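# Load each crate with a slip sheet and module

## Task

In every crate, lay exactly one slip sheet (a thin flat sheet) flat on the crate floor and stand exactly one module (a small metal block) on top of that sheet, keeping the module in its current upright orientation. Then return every tool to the stand slot it came from, release everything, and bring the arm well away from the tools; a tool still locked on the arm counts as part of the arm.

## Robot and tools

Robot: one six-joint UR7e-type arm ending in a tool changer. Three tools hang in a stand: grip50 (parallel gripper, 50 mm stroke), grip85 (parallel gripper, 85 mm stroke) and cup (suction). Only one tool can be on the arm at a time.

Frames and units: all poses are in the scene frame, with the origin on the table top under the arm base, +z up, and +y to the left when facing along +x. Positions are in metres; orientations are quaternions written w first (qw, qx, qy, qz). The controlled point, end_effector_position, is the centre of the changer's flat face whether or not a tool is on. The face's own z axis points out, away from the arm. Tool points, in mm along face x, y, z: grip50 grip centre (0, -25, 180); grip85 grip centre (0, 0, 173) closed, 13 mm closer when fully open; cup rim centre (0, 0, 175). Both grippers close along face x.

execute_actions(actions): a list of actions, run in order. Each action is a list of 1 to 15 rows; each row lasts one control step (1/30 s) and a short action repeats its final row until 15 steps pass (0.5 s). A row holds 15 numbers: x, y, z (absolute target for the face centre, metres), qw, qx, qy, qz (absolute target orientation), then lock, grip50_position, grip50_force_limit, grip50_speed, grip85_position, grip85_force_limit, grip85_speed, cup_suction, these eight each in -1 to 1. Any target more than 0.6 m from the face's starting position, along any face axis, gets the action refused; if the first action fails, nothing runs. Each step the commanded pose is clipped to 100 mm and 16 degrees from the measured pose, so far targets need several actions. Always repeat the desired quaternion rather than copying a drifted reported one. An empty list just returns state and images.

Tool numbers: lock >0 locks, <0 unlocks, 0 keeps the previous command; each takes about 1 s. Gripper position +1 is fully open; -1 closes until stopped (use -1 to grip and keep it there). grip50 pads meet near -0.65, grip85 near -0.8. force_limit maps -1..+1 to about 20 N up to 185 N (grip50) or 235 N (grip85). speed maps -1..+1 to about 20..150 mm/s. cup_suction above 0.01 is on, otherwise off with venting; it persists between actions. Tool commands only act when tool_id names that tool and its readings show numbers.

move(target, speed, stop_force, blocking): drives the face in a straight line toward one absolute pose given as a single 15-number row (tool numbers sent at start). speed is 0.002 to 0.5 m/s (default 0.25; rotation up to twice that in rad/s); paths run 0.5 to 10 s. It does not avoid obstacles. stop_force (9 to 40 N, optional, not with blocking=false, not before 0.2 s of scene time) ends the path when the wrist senses that much extra resistance along the path; then the face backs off two steps and holds. Use it only with very slow speeds and no rotation, and omit it when moving away from a surface. blocking=false returns after 0.5 s; then use wait or stop before other motion. The result's move: line gives the ending (done, contact, off_target, moving, held, fault), the limits that acted (paced = pose clipped; held = steps blocked) and distance to target.

wait(seconds, 0 to 10) lets time pass holding the last command. stop brakes a running move. zoom_image(camera, region) crops cam_high, cam_low (896x504) or cam_wrist (504x504) using [x0, y0, x1, y1] pixels, at most 504 by 504. read_manual only gives licence text. finished_scene(scene) ends the current scene permanently; call it only after the goal is met and the tools are stowed.

Result lines: pose and velocities of the face; Hand target (the pose now being driven to); pose unreachable (clearance check altered the command); Wrist force and torque in face axes (offset up to about 4 N, noise, saturation near 50 N, pushing on a surface reads toward the arm). tool_id is grip50, grip85, cup or none. object_status: 0 moving, 1 stopped opening, 2 stopped closing (a grip), 3 at target or pads met (may also mean a thin part is held). grip50 opening in mm is about (250 - grip50_position_measured) x 0.202; grip85 counts: 78 is 60 mm, 130 is 40 mm, 180 is 20 mm, 230 closed. cup_suction_measured near 1 is full vacuum, near 0 means no seal; cup_part_present is 1 once it reaches 0.50. The cup pulls a held part up to 12 mm closer.

Taking a tool: align the face on the plate within about 1 mm and 1 degree, with face -y pointing to the fork's open side. When plate_near is 1 send lock +1 and wait for locked 1; the tool then initialises (readings n/a, a gripper closes then opens by itself). Lift 10 to 30 mm (about 20), slide at least 110 mm toward face -y, then rise. Returning reverses that path; when in_stand is 1, stay still, send lock -1, wait for unlocked 1. Unlocking elsewhere is refused (unlock_refused 1). Slots are 180 mm apart; fork arms sit 40 to 70 mm each side along face x, front ends 45 mm toward the open side, tops 18 mm under the hung plate face.

Caution: the arm is stiff, so pressing even slightly beyond contact can fault. A joint at its load limit (142 N m for the big joints, 26.6 N m for wrist joints, held weight included) or any outside force of 150 N stops the arm for 10 s. Motors warn at 70 °C and lock at 85 °C, so avoid long static holds of loads. Suction grips fail on edges, holes or fast motion; loose parts may be nudged occasionally. Never drop, slam or knock anything off the table.

Each tool is called after "Request:" as name(argument=value, ...) on one line, values as JSON.

## Session

Request:
execute_actions(actions=[])

Scene clock: 0.00 s.
end_effector_position=(+0.4601, -0.2613, +0.2921) locked=0 unlocked=1 plate_near=0 in_stand=0 unlock_refused=0 tool_id=none grip50_position_measured=n/a grip50_object_status=n/a grip85_position_measured=n/a grip85_object_status=n/a cup_suction_measured=n/a cup_part_present=n/a end_effector_quat_wxyz=(-0.048, +0.738, +0.185, +0.647) end_effector_velocity=(-0.000, +0.001, +0.000) end_effector_angular_velocity=(+0.001, -0.000, +0.001)
Joint positions: [-1.065 -1.116  2.266 -3.49  -0.222 -0.961]
Joint velocities: [ 0.    -0.001  0.001 -0.     0.001  0.001]
Wrist force (N, on the end effector, along its own x y z axes, offset not removed): no reading
Wrist torque (N m, same axes, about the end effector's origin, offset not removed): no reading
Hand target: +0.460, -0.261, +0.292; -0.048, +0.738, +0.185, +0.647

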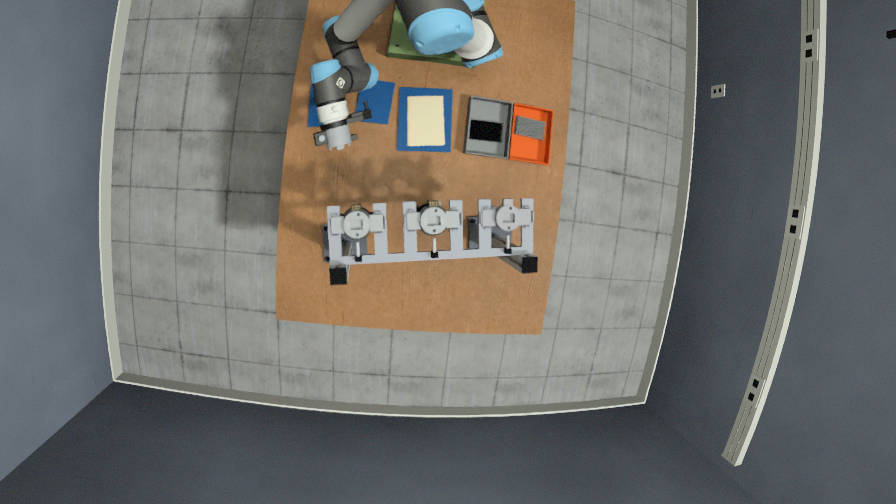

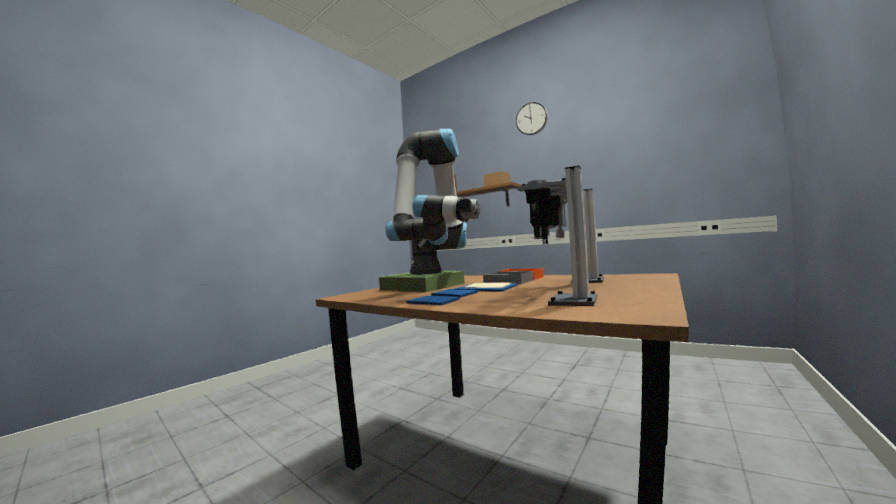

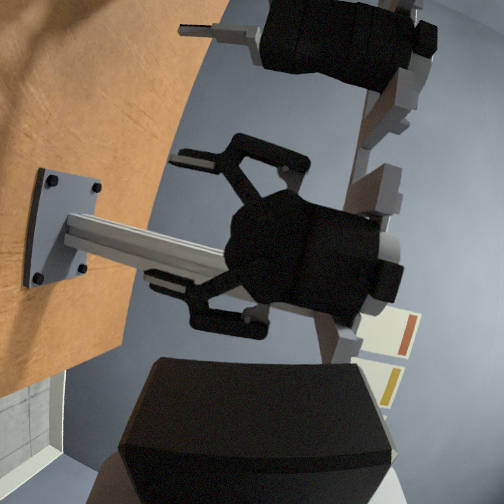

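Request:
move(target=[0.42,-0.1,0.5,0,0.707,0.707,0,0,1,0,0,1,0,0,0])

Request:
move(target=[0.6,-0.03,0.5,0,0.707,0.707,0,0,1,0,0,1,0,0,0])

Request:
zoom_image(camera="cam_high", region=[280,40,600,300])

Scene clock: 6.97 s.
end_effector_position=(+0.4196, -0.1001, +0.4994) locked=0 unlocked=1 plate_near=0 in_stand=0 unlock_refused=0 tool_id=none grip50_position_measured=n/a grip50_object_status=n/a grip85_position_measured=n/a grip85_object_status=n/a cup_suction_measured=n/a cup_part_present=n/a end_effector_quat_wxyz=(-0.000, +0.708, +0.706, -0.000) end_effector_velocity=(-0.000, +0.000, +0.001) end_effector_angular_velocity=(-0.005, +0.006, +0.003)
Joint positions: [-0.517 -1.763  1.717 -1.525 -1.572 -2.116]
Joint velocities: [ 0.004  0.001 -0.004  0.005 -0.008  0.   ]
Wrist force (N, on the end effector, along its own x y z axes, offset not removed): [-1.5 -0.2 -1.2]
Wrist torque (N m, same axes, about the end effector's origin, offset not removed): [0.03 -0.06 0.13]
Hand target: +0.420, -0.100, +0.499; -0.000, +0.708, +0.706, -0.001
Off the commanded pose: 0.001 m, 0 deg.
move: done

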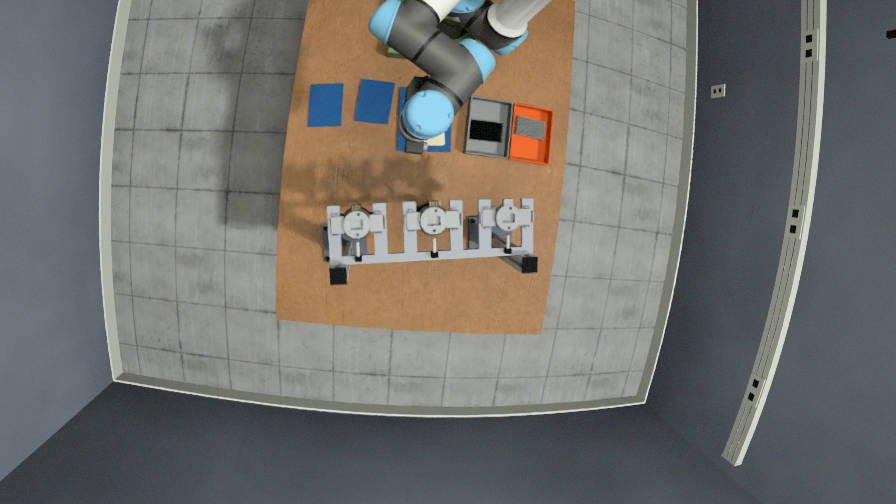

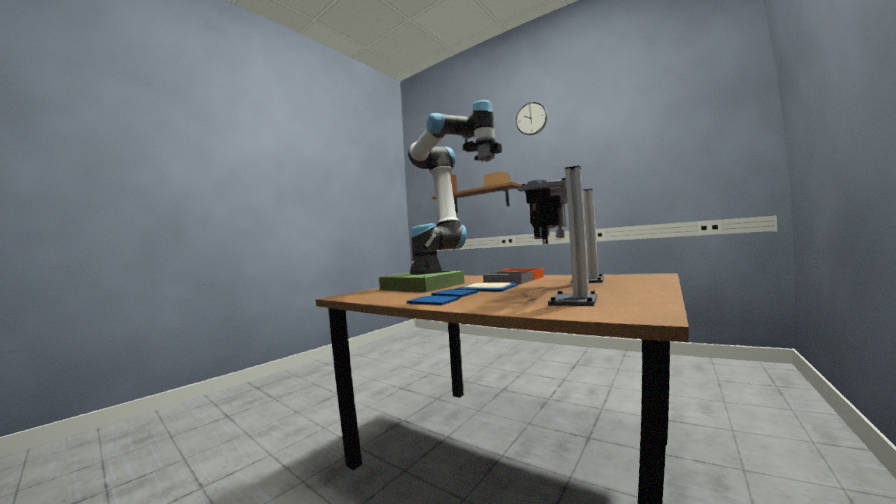

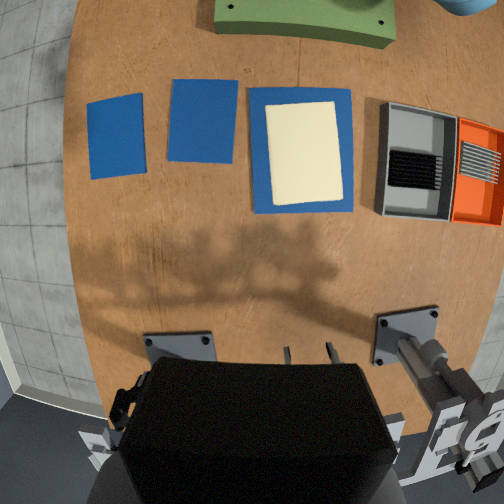

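Scene clock: 8.33 s.
end_effector_position=(+0.5996, -0.0299, +0.5001) locked=0 unlocked=1 plate_near=0 in_stand=0 unlock_refused=0 tool_id=none grip50_position_measured=n/a grip50_object_status=n/a grip85_position_measured=n/a grip85_object_status=n/a cup_suction_measured=n/a cup_part_present=n/a end_effector_quat_wxyz=(-0.000, +0.707, +0.707, -0.000) end_effector_velocity=(+0.002, -0.000, +0.000) end_effector_angular_velocity=(+0.000, +0.002, -0.002)
Joint positions: [-0.243 -1.347  1.292 -1.515 -1.572 -1.844]
Joint velocities: [ 0.001  0.005 -0.007  0.004 -0.     0.002]
Wrist force (N, on the end effector, along its own x y z axes, offset not removed): [1.2 2.0 0.5]
Wrist torque (N m, same axes, about the end effector's origin, offset not removed): [0.12 -0.06 0.22]
Hand target: +0.600, -0.030, +0.500; -0.000, +0.707, +0.707, -0.000
Off the commanded pose: 0.000 m, 0 deg.
move: done

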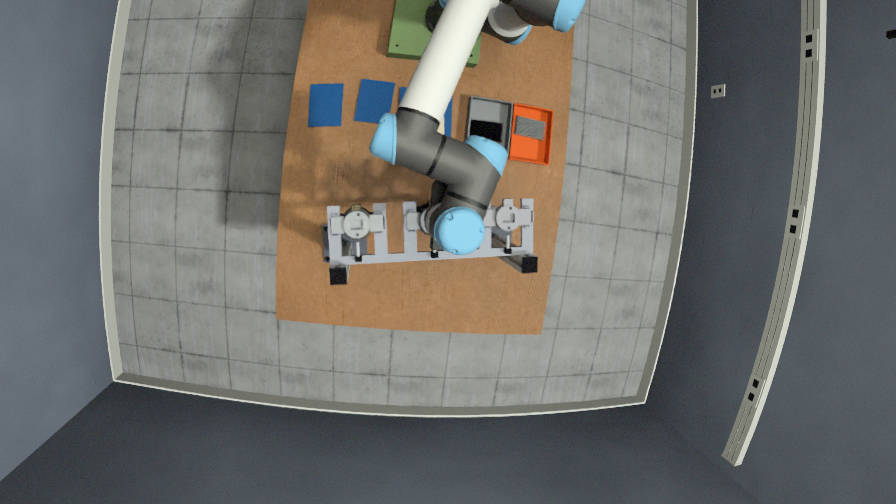

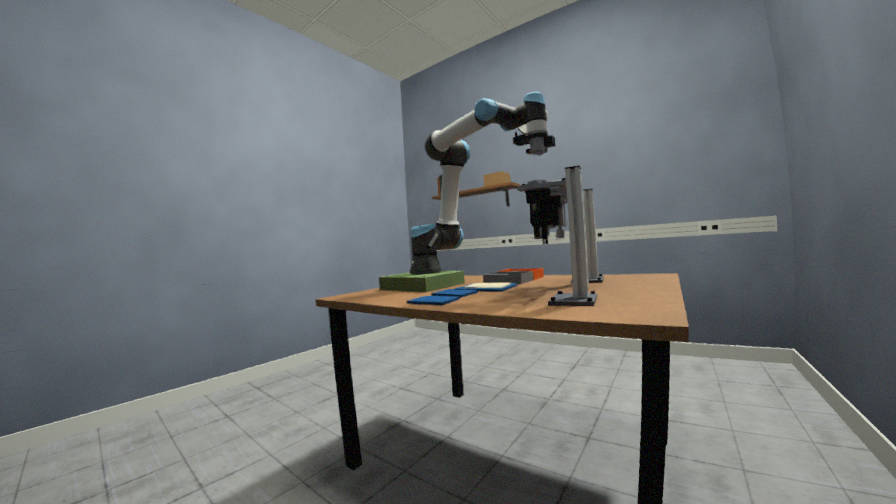

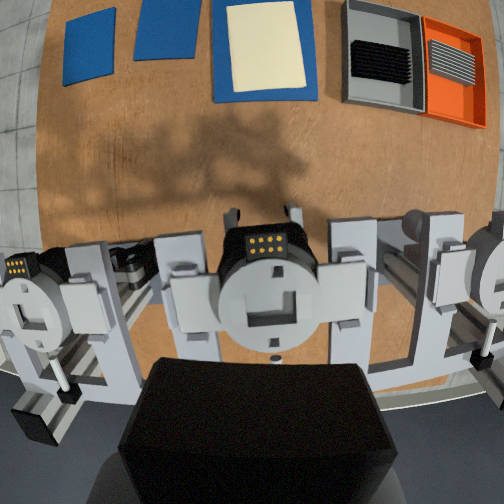

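Region (280, 40, 600, 300) of cam_high's 896x504 image, scaled by 1.575, with more detail than that image has; it fills the top 410 rows of this view, and the rest is white.

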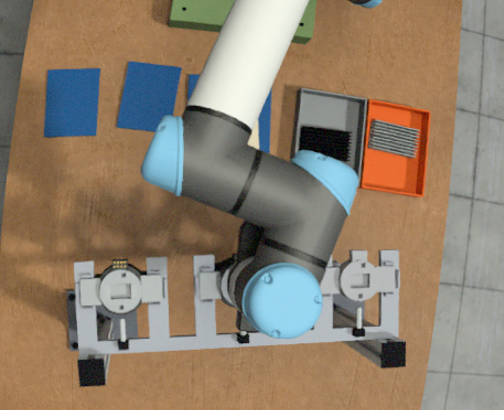

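Request:
move(target=[0.6,-0.2,0.45,0,0.669,0.743,0,0,1,0,0,1,0,0,0])

Request:
move(target=[0.69,-0.19,0.47,0,0.669,0.743,0,0,1,0,0,1,0,0,0])

Scene clock: 11.83 s.
end_effector_position=(+0.6003, -0.1997, +0.4501) locked=0 unlocked=1 plate_near=0 in_stand=0 unlock_refused=0 tool_id=none grip50_position_measured=n/a grip50_object_status=n/a grip85_position_measured=n/a grip85_object_status=n/a cup_suction_measured=n/a cup_part_present=n/a end_effector_quat_wxyz=(+0.000, +0.669, +0.743, +0.000) end_effector_velocity=(-0.000, -0.003, -0.000) end_effector_angular_velocity=(+0.000, +0.000, +0.000)
Joint positions: [-0.503 -1.267  1.318 -1.622 -1.571 -2.209]
Joint velocities: [-0.004  0.002 -0.002 -0.    -0.    -0.004]
Wrist force (N, on the end effector, along its own x y z axes, offset not removed): [0.1 1.4 -1.5]
Wrist torque (N m, same axes, about the end effector's origin, offset not removed): [0.29 -0.12 0.02]
Hand target: +0.600, -0.200, +0.450; +0.000, +0.669, +0.743, +0.000
Off the commanded pose: 0.000 m, 0 deg.
move: done

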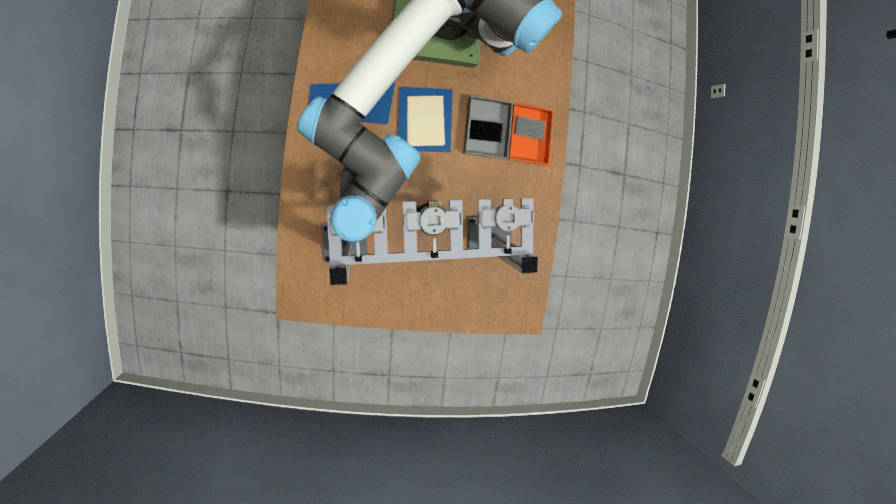

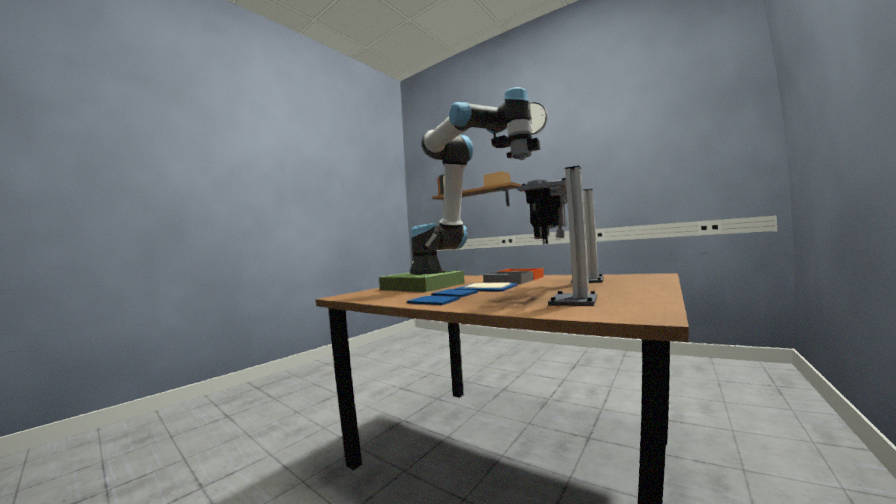

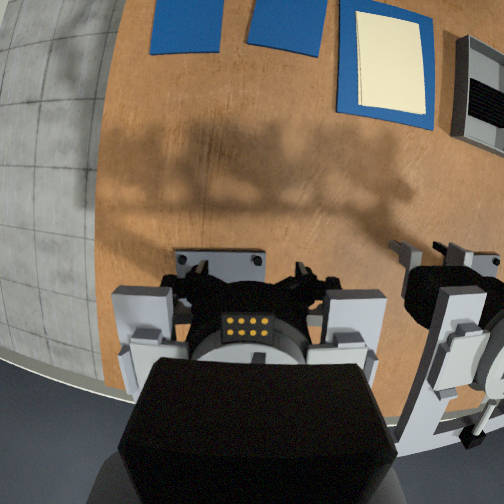

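Scene clock: 12.80 s.
end_effector_position=(+0.6898, -0.1899, +0.4700) locked=0 unlocked=1 plate_near=0 in_stand=0 unlock_refused=0 tool_id=none grip50_position_measured=n/a grip50_object_status=n/a grip85_position_measured=n/a grip85_object_status=n/a cup_suction_measured=n/a cup_part_present=n/a end_effector_quat_wxyz=(+0.000, +0.669, +0.743, -0.000) end_effector_velocity=(+0.002, +0.001, +0.001) end_effector_angular_velocity=(-0.001, +0.001, +0.002)
Joint positions: [-0.426 -1.046  0.949 -1.474 -1.571 -2.131]
Joint velocities: [ 0.002  0.006 -0.013  0.007 -0.001  0.001]
Wrist force (N, on the end effector, along its own x y z axes, offset not removed): [-4.2 -1.8 3.2]
Wrist torque (N m, same axes, about the end effector's origin, offset not removed): [0.13 0.11 0.18]
Hand target: +0.690, -0.190, +0.470; -0.000, +0.669, +0.743, -0.000
Off the commanded pose: 0.000 m, 0 deg.
move: done

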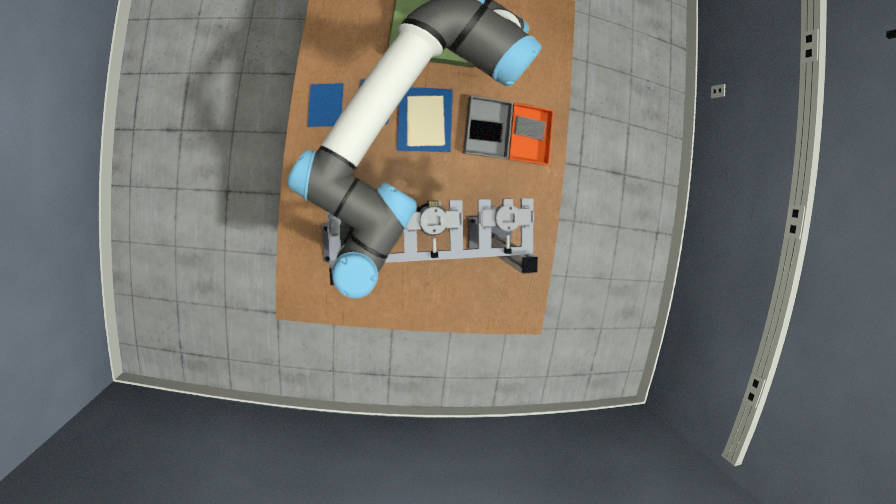

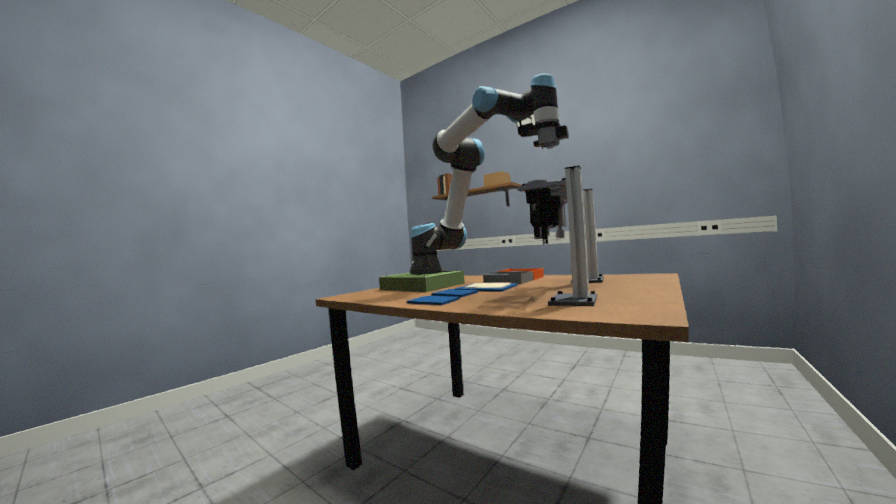

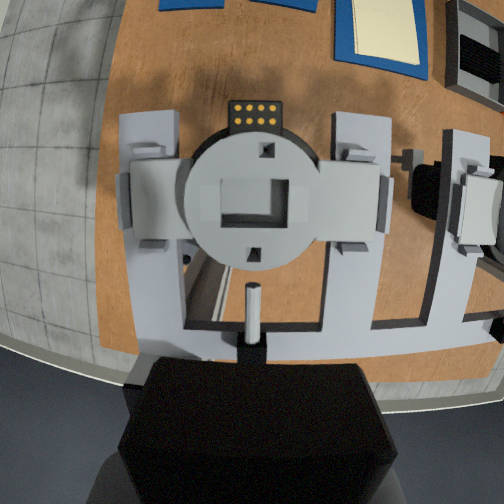

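Request:
move(target=[0.638,-0.198,0.39,0,0.669,0.743,0,0,1,0,0,1,0,0,0])

Request:
move(target=[0.638,-0.198,0.34,0,0.669,0.743,0,0,1,0,0,1,0,0,0], speed=0.006, stop_force=10)

Request:
zoom_image(camera="cam_low", region=[480,130,600,230])

Scene clock: 15.37 s.
end_effector_position=(+0.6380, -0.1980, +0.3901) locked=0 unlocked=1 plate_near=0 in_stand=0 unlock_refused=0 tool_id=none grip50_position_measured=n/a grip50_object_status=n/a grip85_position_measured=n/a grip85_object_status=n/a cup_suction_measured=n/a cup_part_present=n/a end_effector_quat_wxyz=(-0.000, +0.669, +0.743, +0.000) end_effector_velocity=(-0.001, -0.000, -0.001) end_effector_angular_velocity=(-0.001, -0.002, +0.000)
Joint positions: [-0.471 -1.164  1.329 -1.736 -1.571 -2.177]
Joint velocities: [-0.001 -0.002  0.006 -0.006  0.    -0.001]
Wrist force (N, on the end effector, along its own x y z axes, offset not removed): [-1.5 0.7 1.1]
Wrist torque (N m, same axes, about the end effector's origin, offset not removed): [-0.04 0.17 0.15]
Hand target: +0.638, -0.198, +0.390; +0.000, +0.669, +0.743, +0.000
Off the commanded pose: 0.000 m, 0 deg.
move: done

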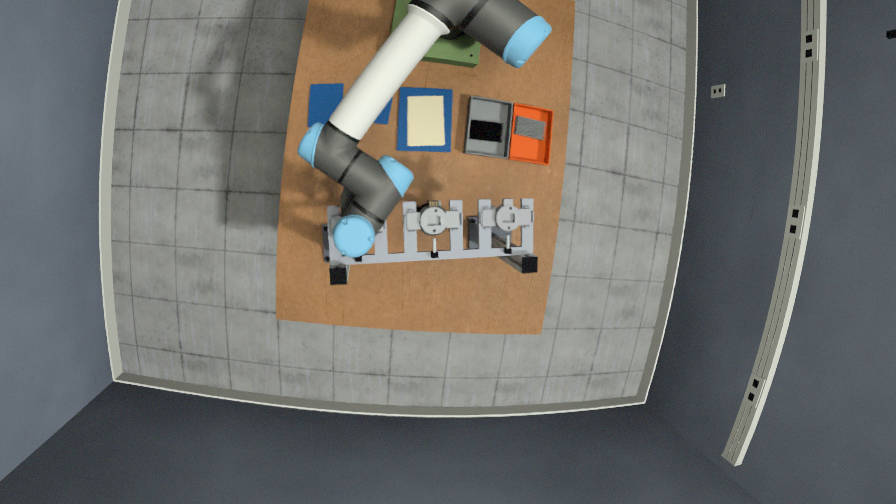

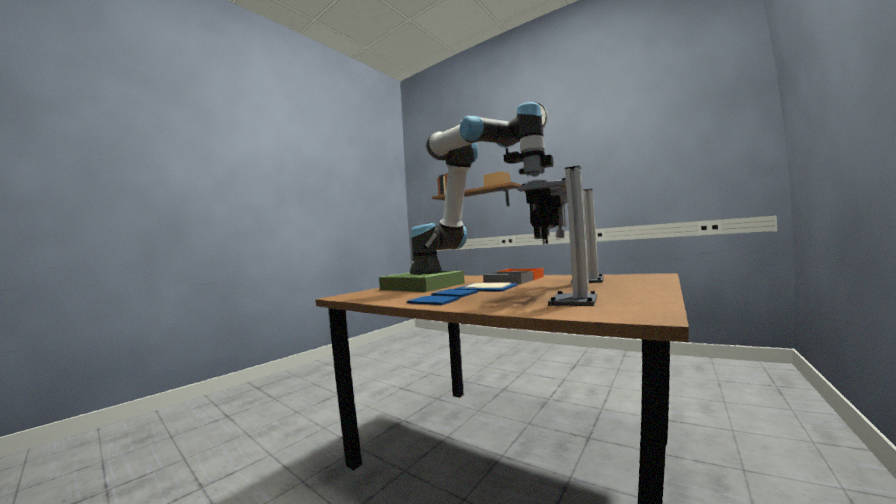

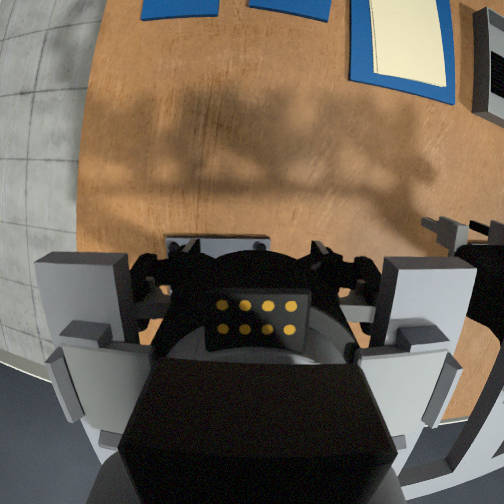

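Scene clock: 18.87 s.
end_effector_position=(+0.6380, -0.1980, +0.3713) locked=0 unlocked=1 plate_near=0 in_stand=0 unlock_refused=0 tool_id=none grip50_position_measured=n/a grip50_object_status=n/a grip85_position_measured=n/a grip85_object_status=n/a cup_suction_measured=n/a cup_part_present=n/a end_effector_quat_wxyz=(+0.000, +0.669, +0.743, +0.000) end_effector_velocity=(-0.001, +0.000, +0.000) end_effector_angular_velocity=(+0.003, +0.004, +0.000)
Joint positions: [-0.471 -1.155  1.366 -1.781 -1.571 -2.177]
Joint velocities: [-0.    -0.    -0.002  0.008  0.    -0.   ]
Wrist force (N, on the end effector, along its own x y z axes, offset not removed): [-1.0 0.1 -24.6]
Wrist torque (N m, same axes, about the end effector's origin, offset not removed): [-0.05 0.26 0.02]
Hand target: +0.638, -0.198, +0.372; +0.000, +0.669, +0.743, +0.000
Off the commanded pose: 0.031 m, 0 deg.
move: contact

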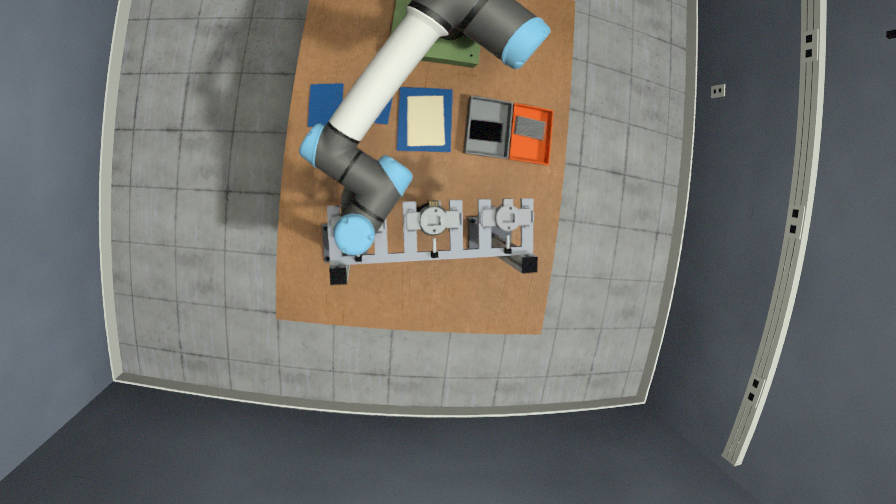

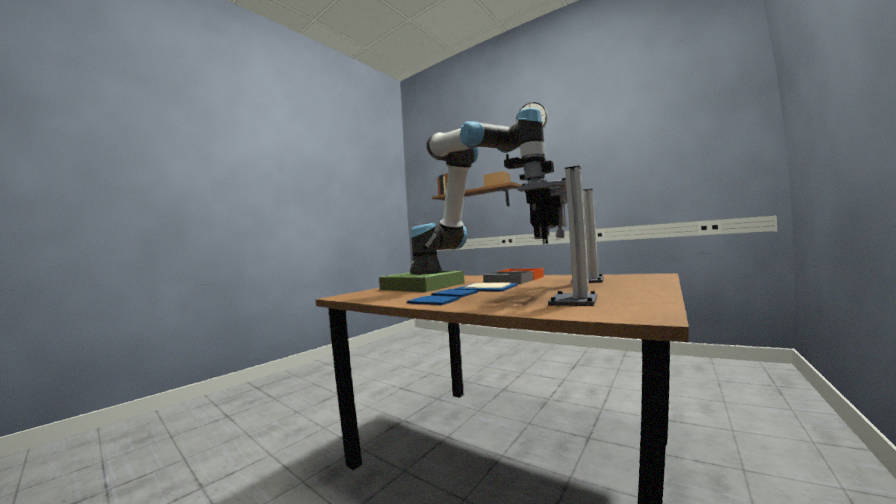

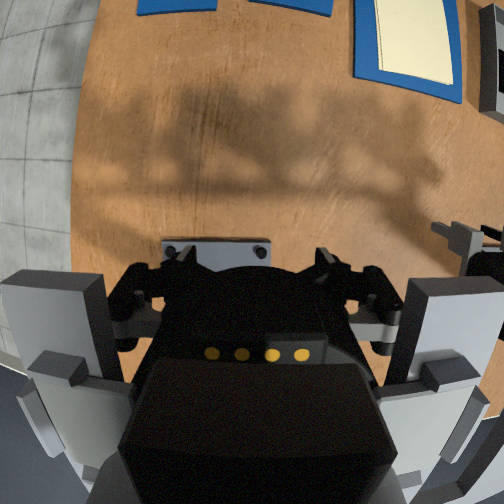

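Region (480, 130, 600, 230) of cam_low's 896x504 image, scaled by 4.200, with more detail than that image has.

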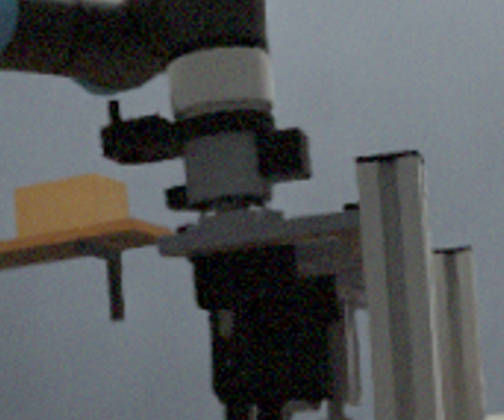

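Request:
move(target=[0.641,-0.1977,0.373,0,0.669,0.743,0,0,1,0,0,1,0,0,0], speed=0.01)

Request:
move(target=[0.641,-0.1977,0.35,0,0.669,0.743,0,0,1,0,0,1,0,0,0], speed=0.004, stop_force=10)

Scene clock: 21.27 s.
end_effector_position=(+0.6409, -0.1977, +0.3730) locked=0 unlocked=1 plate_near=0 in_stand=0 unlock_refused=0 tool_id=none grip50_position_measured=n/a grip50_object_status=n/a grip85_position_measured=n/a grip85_object_status=n/a cup_suction_measured=n/a cup_part_present=n/a end_effector_quat_wxyz=(+0.000, +0.669, +0.743, -0.000) end_effector_velocity=(+0.001, +0.001, +0.001) end_effector_angular_velocity=(-0.000, +0.000, +0.001)
Joint positions: [-0.469 -1.15   1.353 -1.774 -1.571 -2.175]
Joint velocities: [ 0.002  0.002 -0.004  0.002 -0.     0.001]
Wrist force (N, on the end effector, along its own x y z axes, offset not removed): [-3.2 1.1 -2.0]
Wrist torque (N m, same axes, about the end effector's origin, offset not removed): [0.20 0.28 0.05]
Hand target: +0.641, -0.198, +0.373; -0.000, +0.669, +0.743, -0.000
Off the commanded pose: 0.000 m, 0 deg.
move: done

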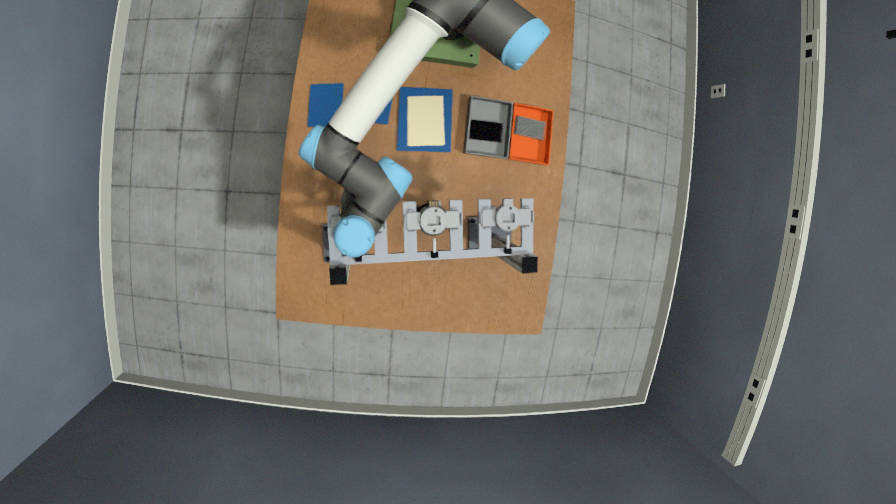

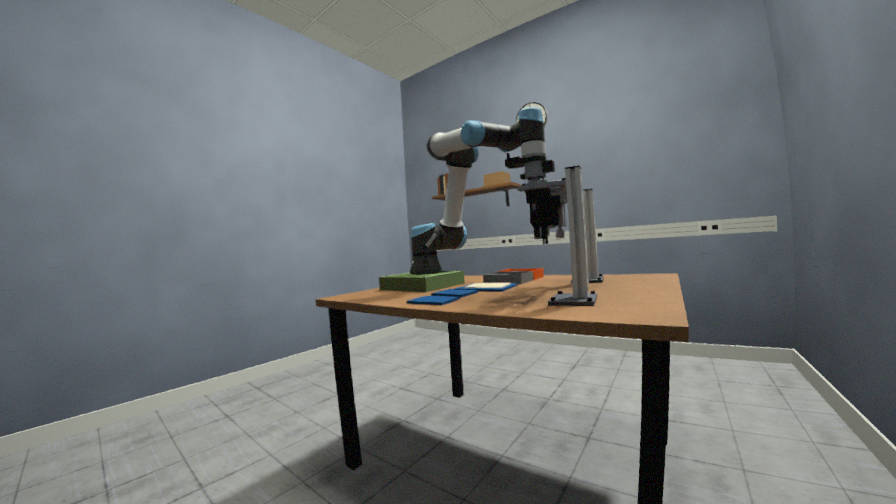

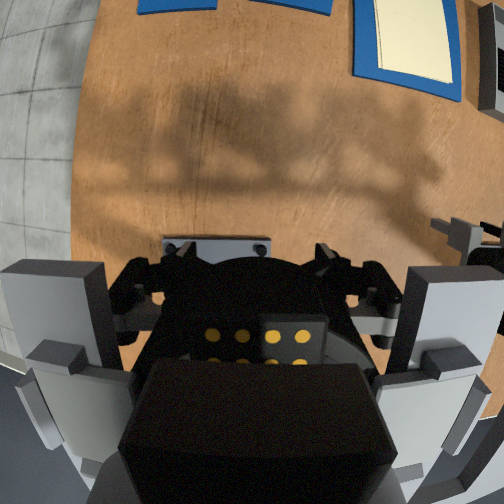

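Scene clock: 22.70 s.
end_effector_position=(+0.6410, -0.1977, +0.3687) locked=0 unlocked=1 plate_near=0 in_stand=0 unlock_refused=0 tool_id=none grip50_position_measured=n/a grip50_object_status=n/a grip85_position_measured=n/a grip85_object_status=n/a cup_suction_measured=n/a cup_part_present=n/a end_effector_quat_wxyz=(+0.000, +0.669, +0.743, +0.000) end_effector_velocity=(-0.000, -0.000, +0.001) end_effector_angular_velocity=(+0.001, +0.002, +0.001)
Joint positions: [-0.469 -1.147  1.361 -1.785 -1.571 -2.175]
Joint velocities: [-0.001 -0.    -0.002  0.005  0.    -0.002]
Wrist force (N, on the end effector, along its own x y z axes, offset not removed): [-3.4 27.4 -15.9]
Wrist torque (N m, same axes, about the end effector's origin, offset not removed): [-0.16 -0.11 -0.40]
Hand target: +0.641, -0.198, +0.369; +0.000, +0.669, +0.743, +0.000
Off the commanded pose: 0.019 m, 0 deg.
move: contact

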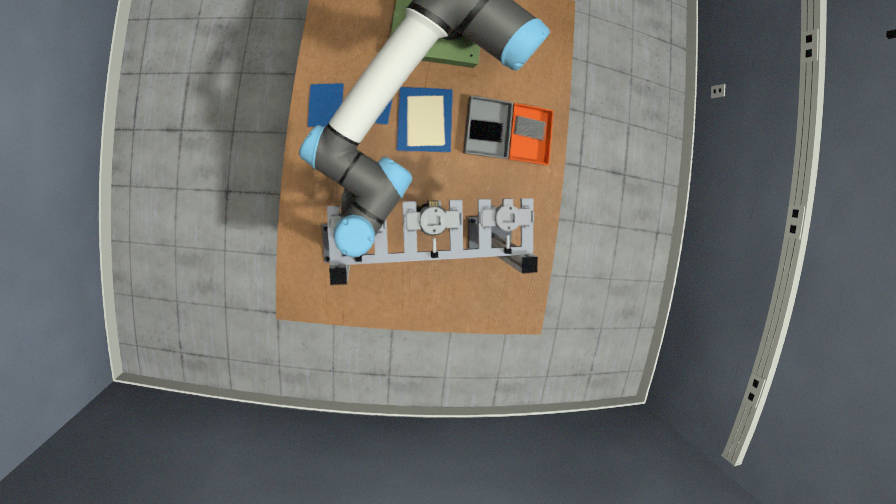

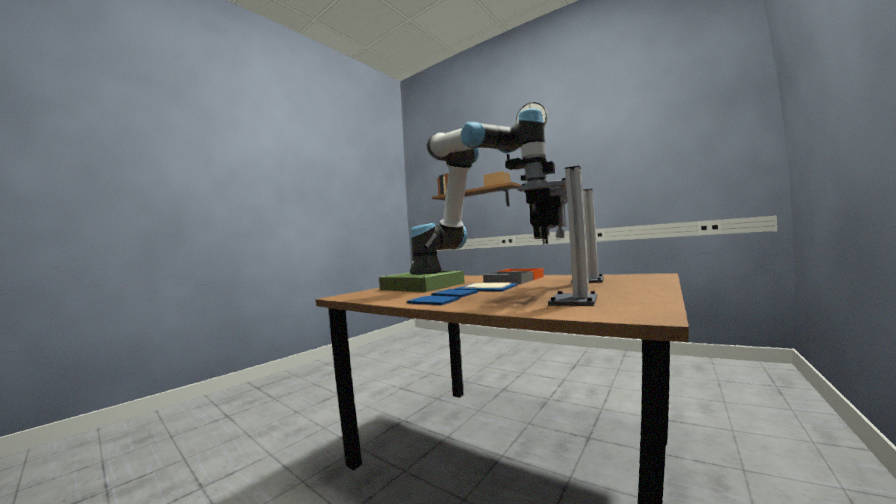

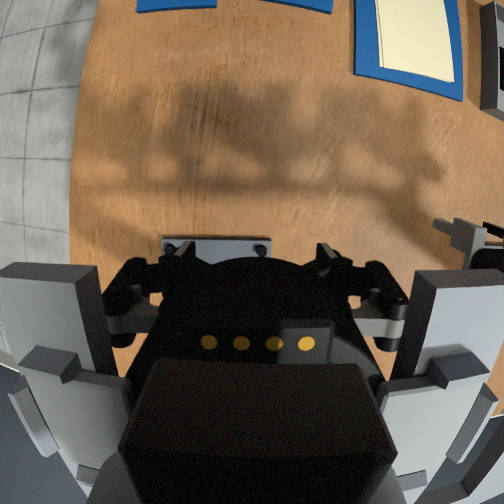

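Chamfer guides +x.

Request:
move(target=[0.643,-0.1975,0.370,0,0.669,0.743,0,0,1,0,0,1,0,0,0], speed=0.01)

Request:
move(target=[0.643,-0.1975,0.35,0,0.669,0.743,0,0,1,0,0,1,0,0,0], speed=0.004, stop_force=12)

Scene clock: 25.67 s.
end_effector_position=(+0.6429, -0.1975, +0.3700) locked=0 unlocked=1 plate_near=0 in_stand=0 unlock_refused=0 tool_id=none grip50_position_measured=n/a grip50_object_status=n/a grip85_position_measured=n/a grip85_object_status=n/a cup_suction_measured=n/a cup_part_present=n/a end_effector_quat_wxyz=(+0.000, +0.669, +0.743, -0.000) end_effector_velocity=(+0.001, +0.000, +0.000) end_effector_angular_velocity=(-0.000, +0.001, +0.001)
Joint positions: [-0.467 -1.144  1.352 -1.779 -1.571 -2.173]
Joint velocities: [ 0.001  0.001 -0.002  0.002 -0.001 -0.   ]
Wrist force (N, on the end effector, along its own x y z axes, offset not removed): [-0.9 1.9 0.9]
Wrist torque (N m, same axes, about the end effector's origin, offset not removed): [0.09 0.11 0.05]
Hand target: +0.643, -0.197, +0.370; -0.000, +0.669, +0.743, -0.000
Off the commanded pose: 0.000 m, 0 deg.
move: done

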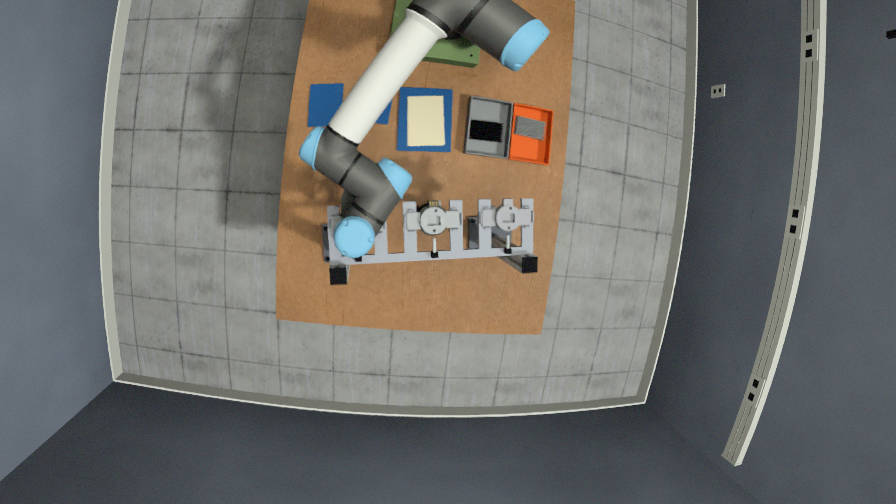

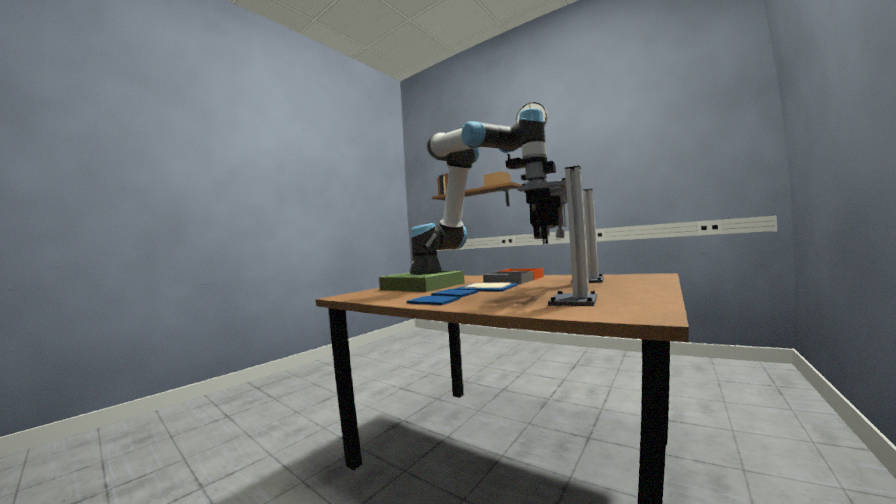

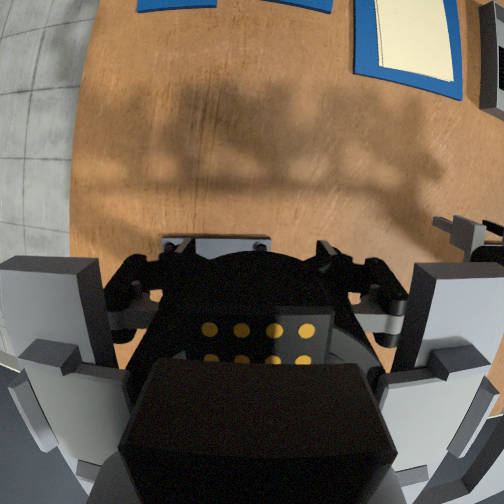

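Scene clock: 27.93 s.
end_effector_position=(+0.6430, -0.1975, +0.3623) locked=0 unlocked=1 plate_near=0 in_stand=1 unlock_refused=0 tool_id=none grip50_position_measured=n/a grip50_object_status=n/a grip85_position_measured=n/a grip85_object_status=n/a cup_suction_measured=n/a cup_part_present=n/a end_effector_quat_wxyz=(+0.000, +0.669, +0.743, +0.000) end_effector_velocity=(-0.000, +0.000, +0.001) end_effector_angular_velocity=(+0.002, +0.002, +0.001)
Joint positions: [-0.467 -1.14   1.367 -1.797 -1.571 -2.173]
Joint velocities: [ 0.     0.    -0.002  0.005  0.001 -0.   ]
Wrist force (N, on the end effector, along its own x y z axes, offset not removed): [3.2 15.0 -18.6]
Wrist torque (N m, same axes, about the end effector's origin, offset not removed): [-0.11 0.43 -0.70]
Hand target: +0.643, -0.197, +0.363; +0.000, +0.669, +0.743, +0.000
Off the commanded pose: 0.012 m, 0 deg.
move: contact

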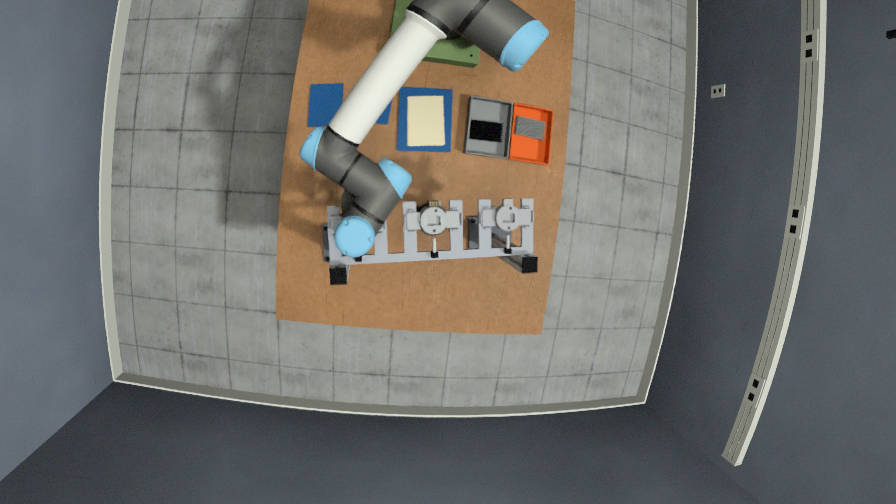

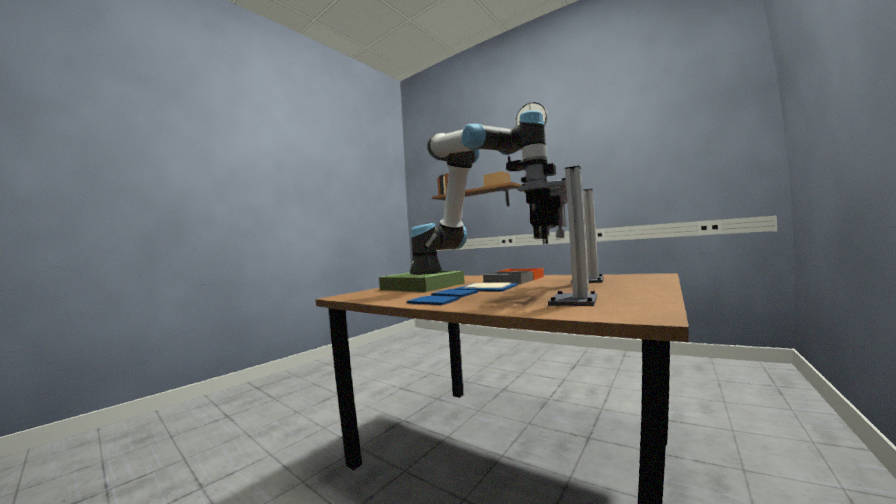

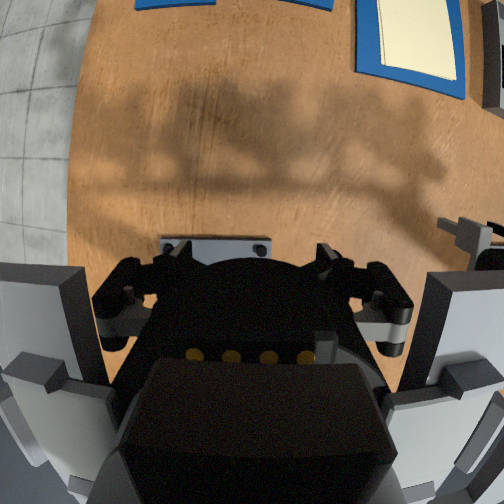

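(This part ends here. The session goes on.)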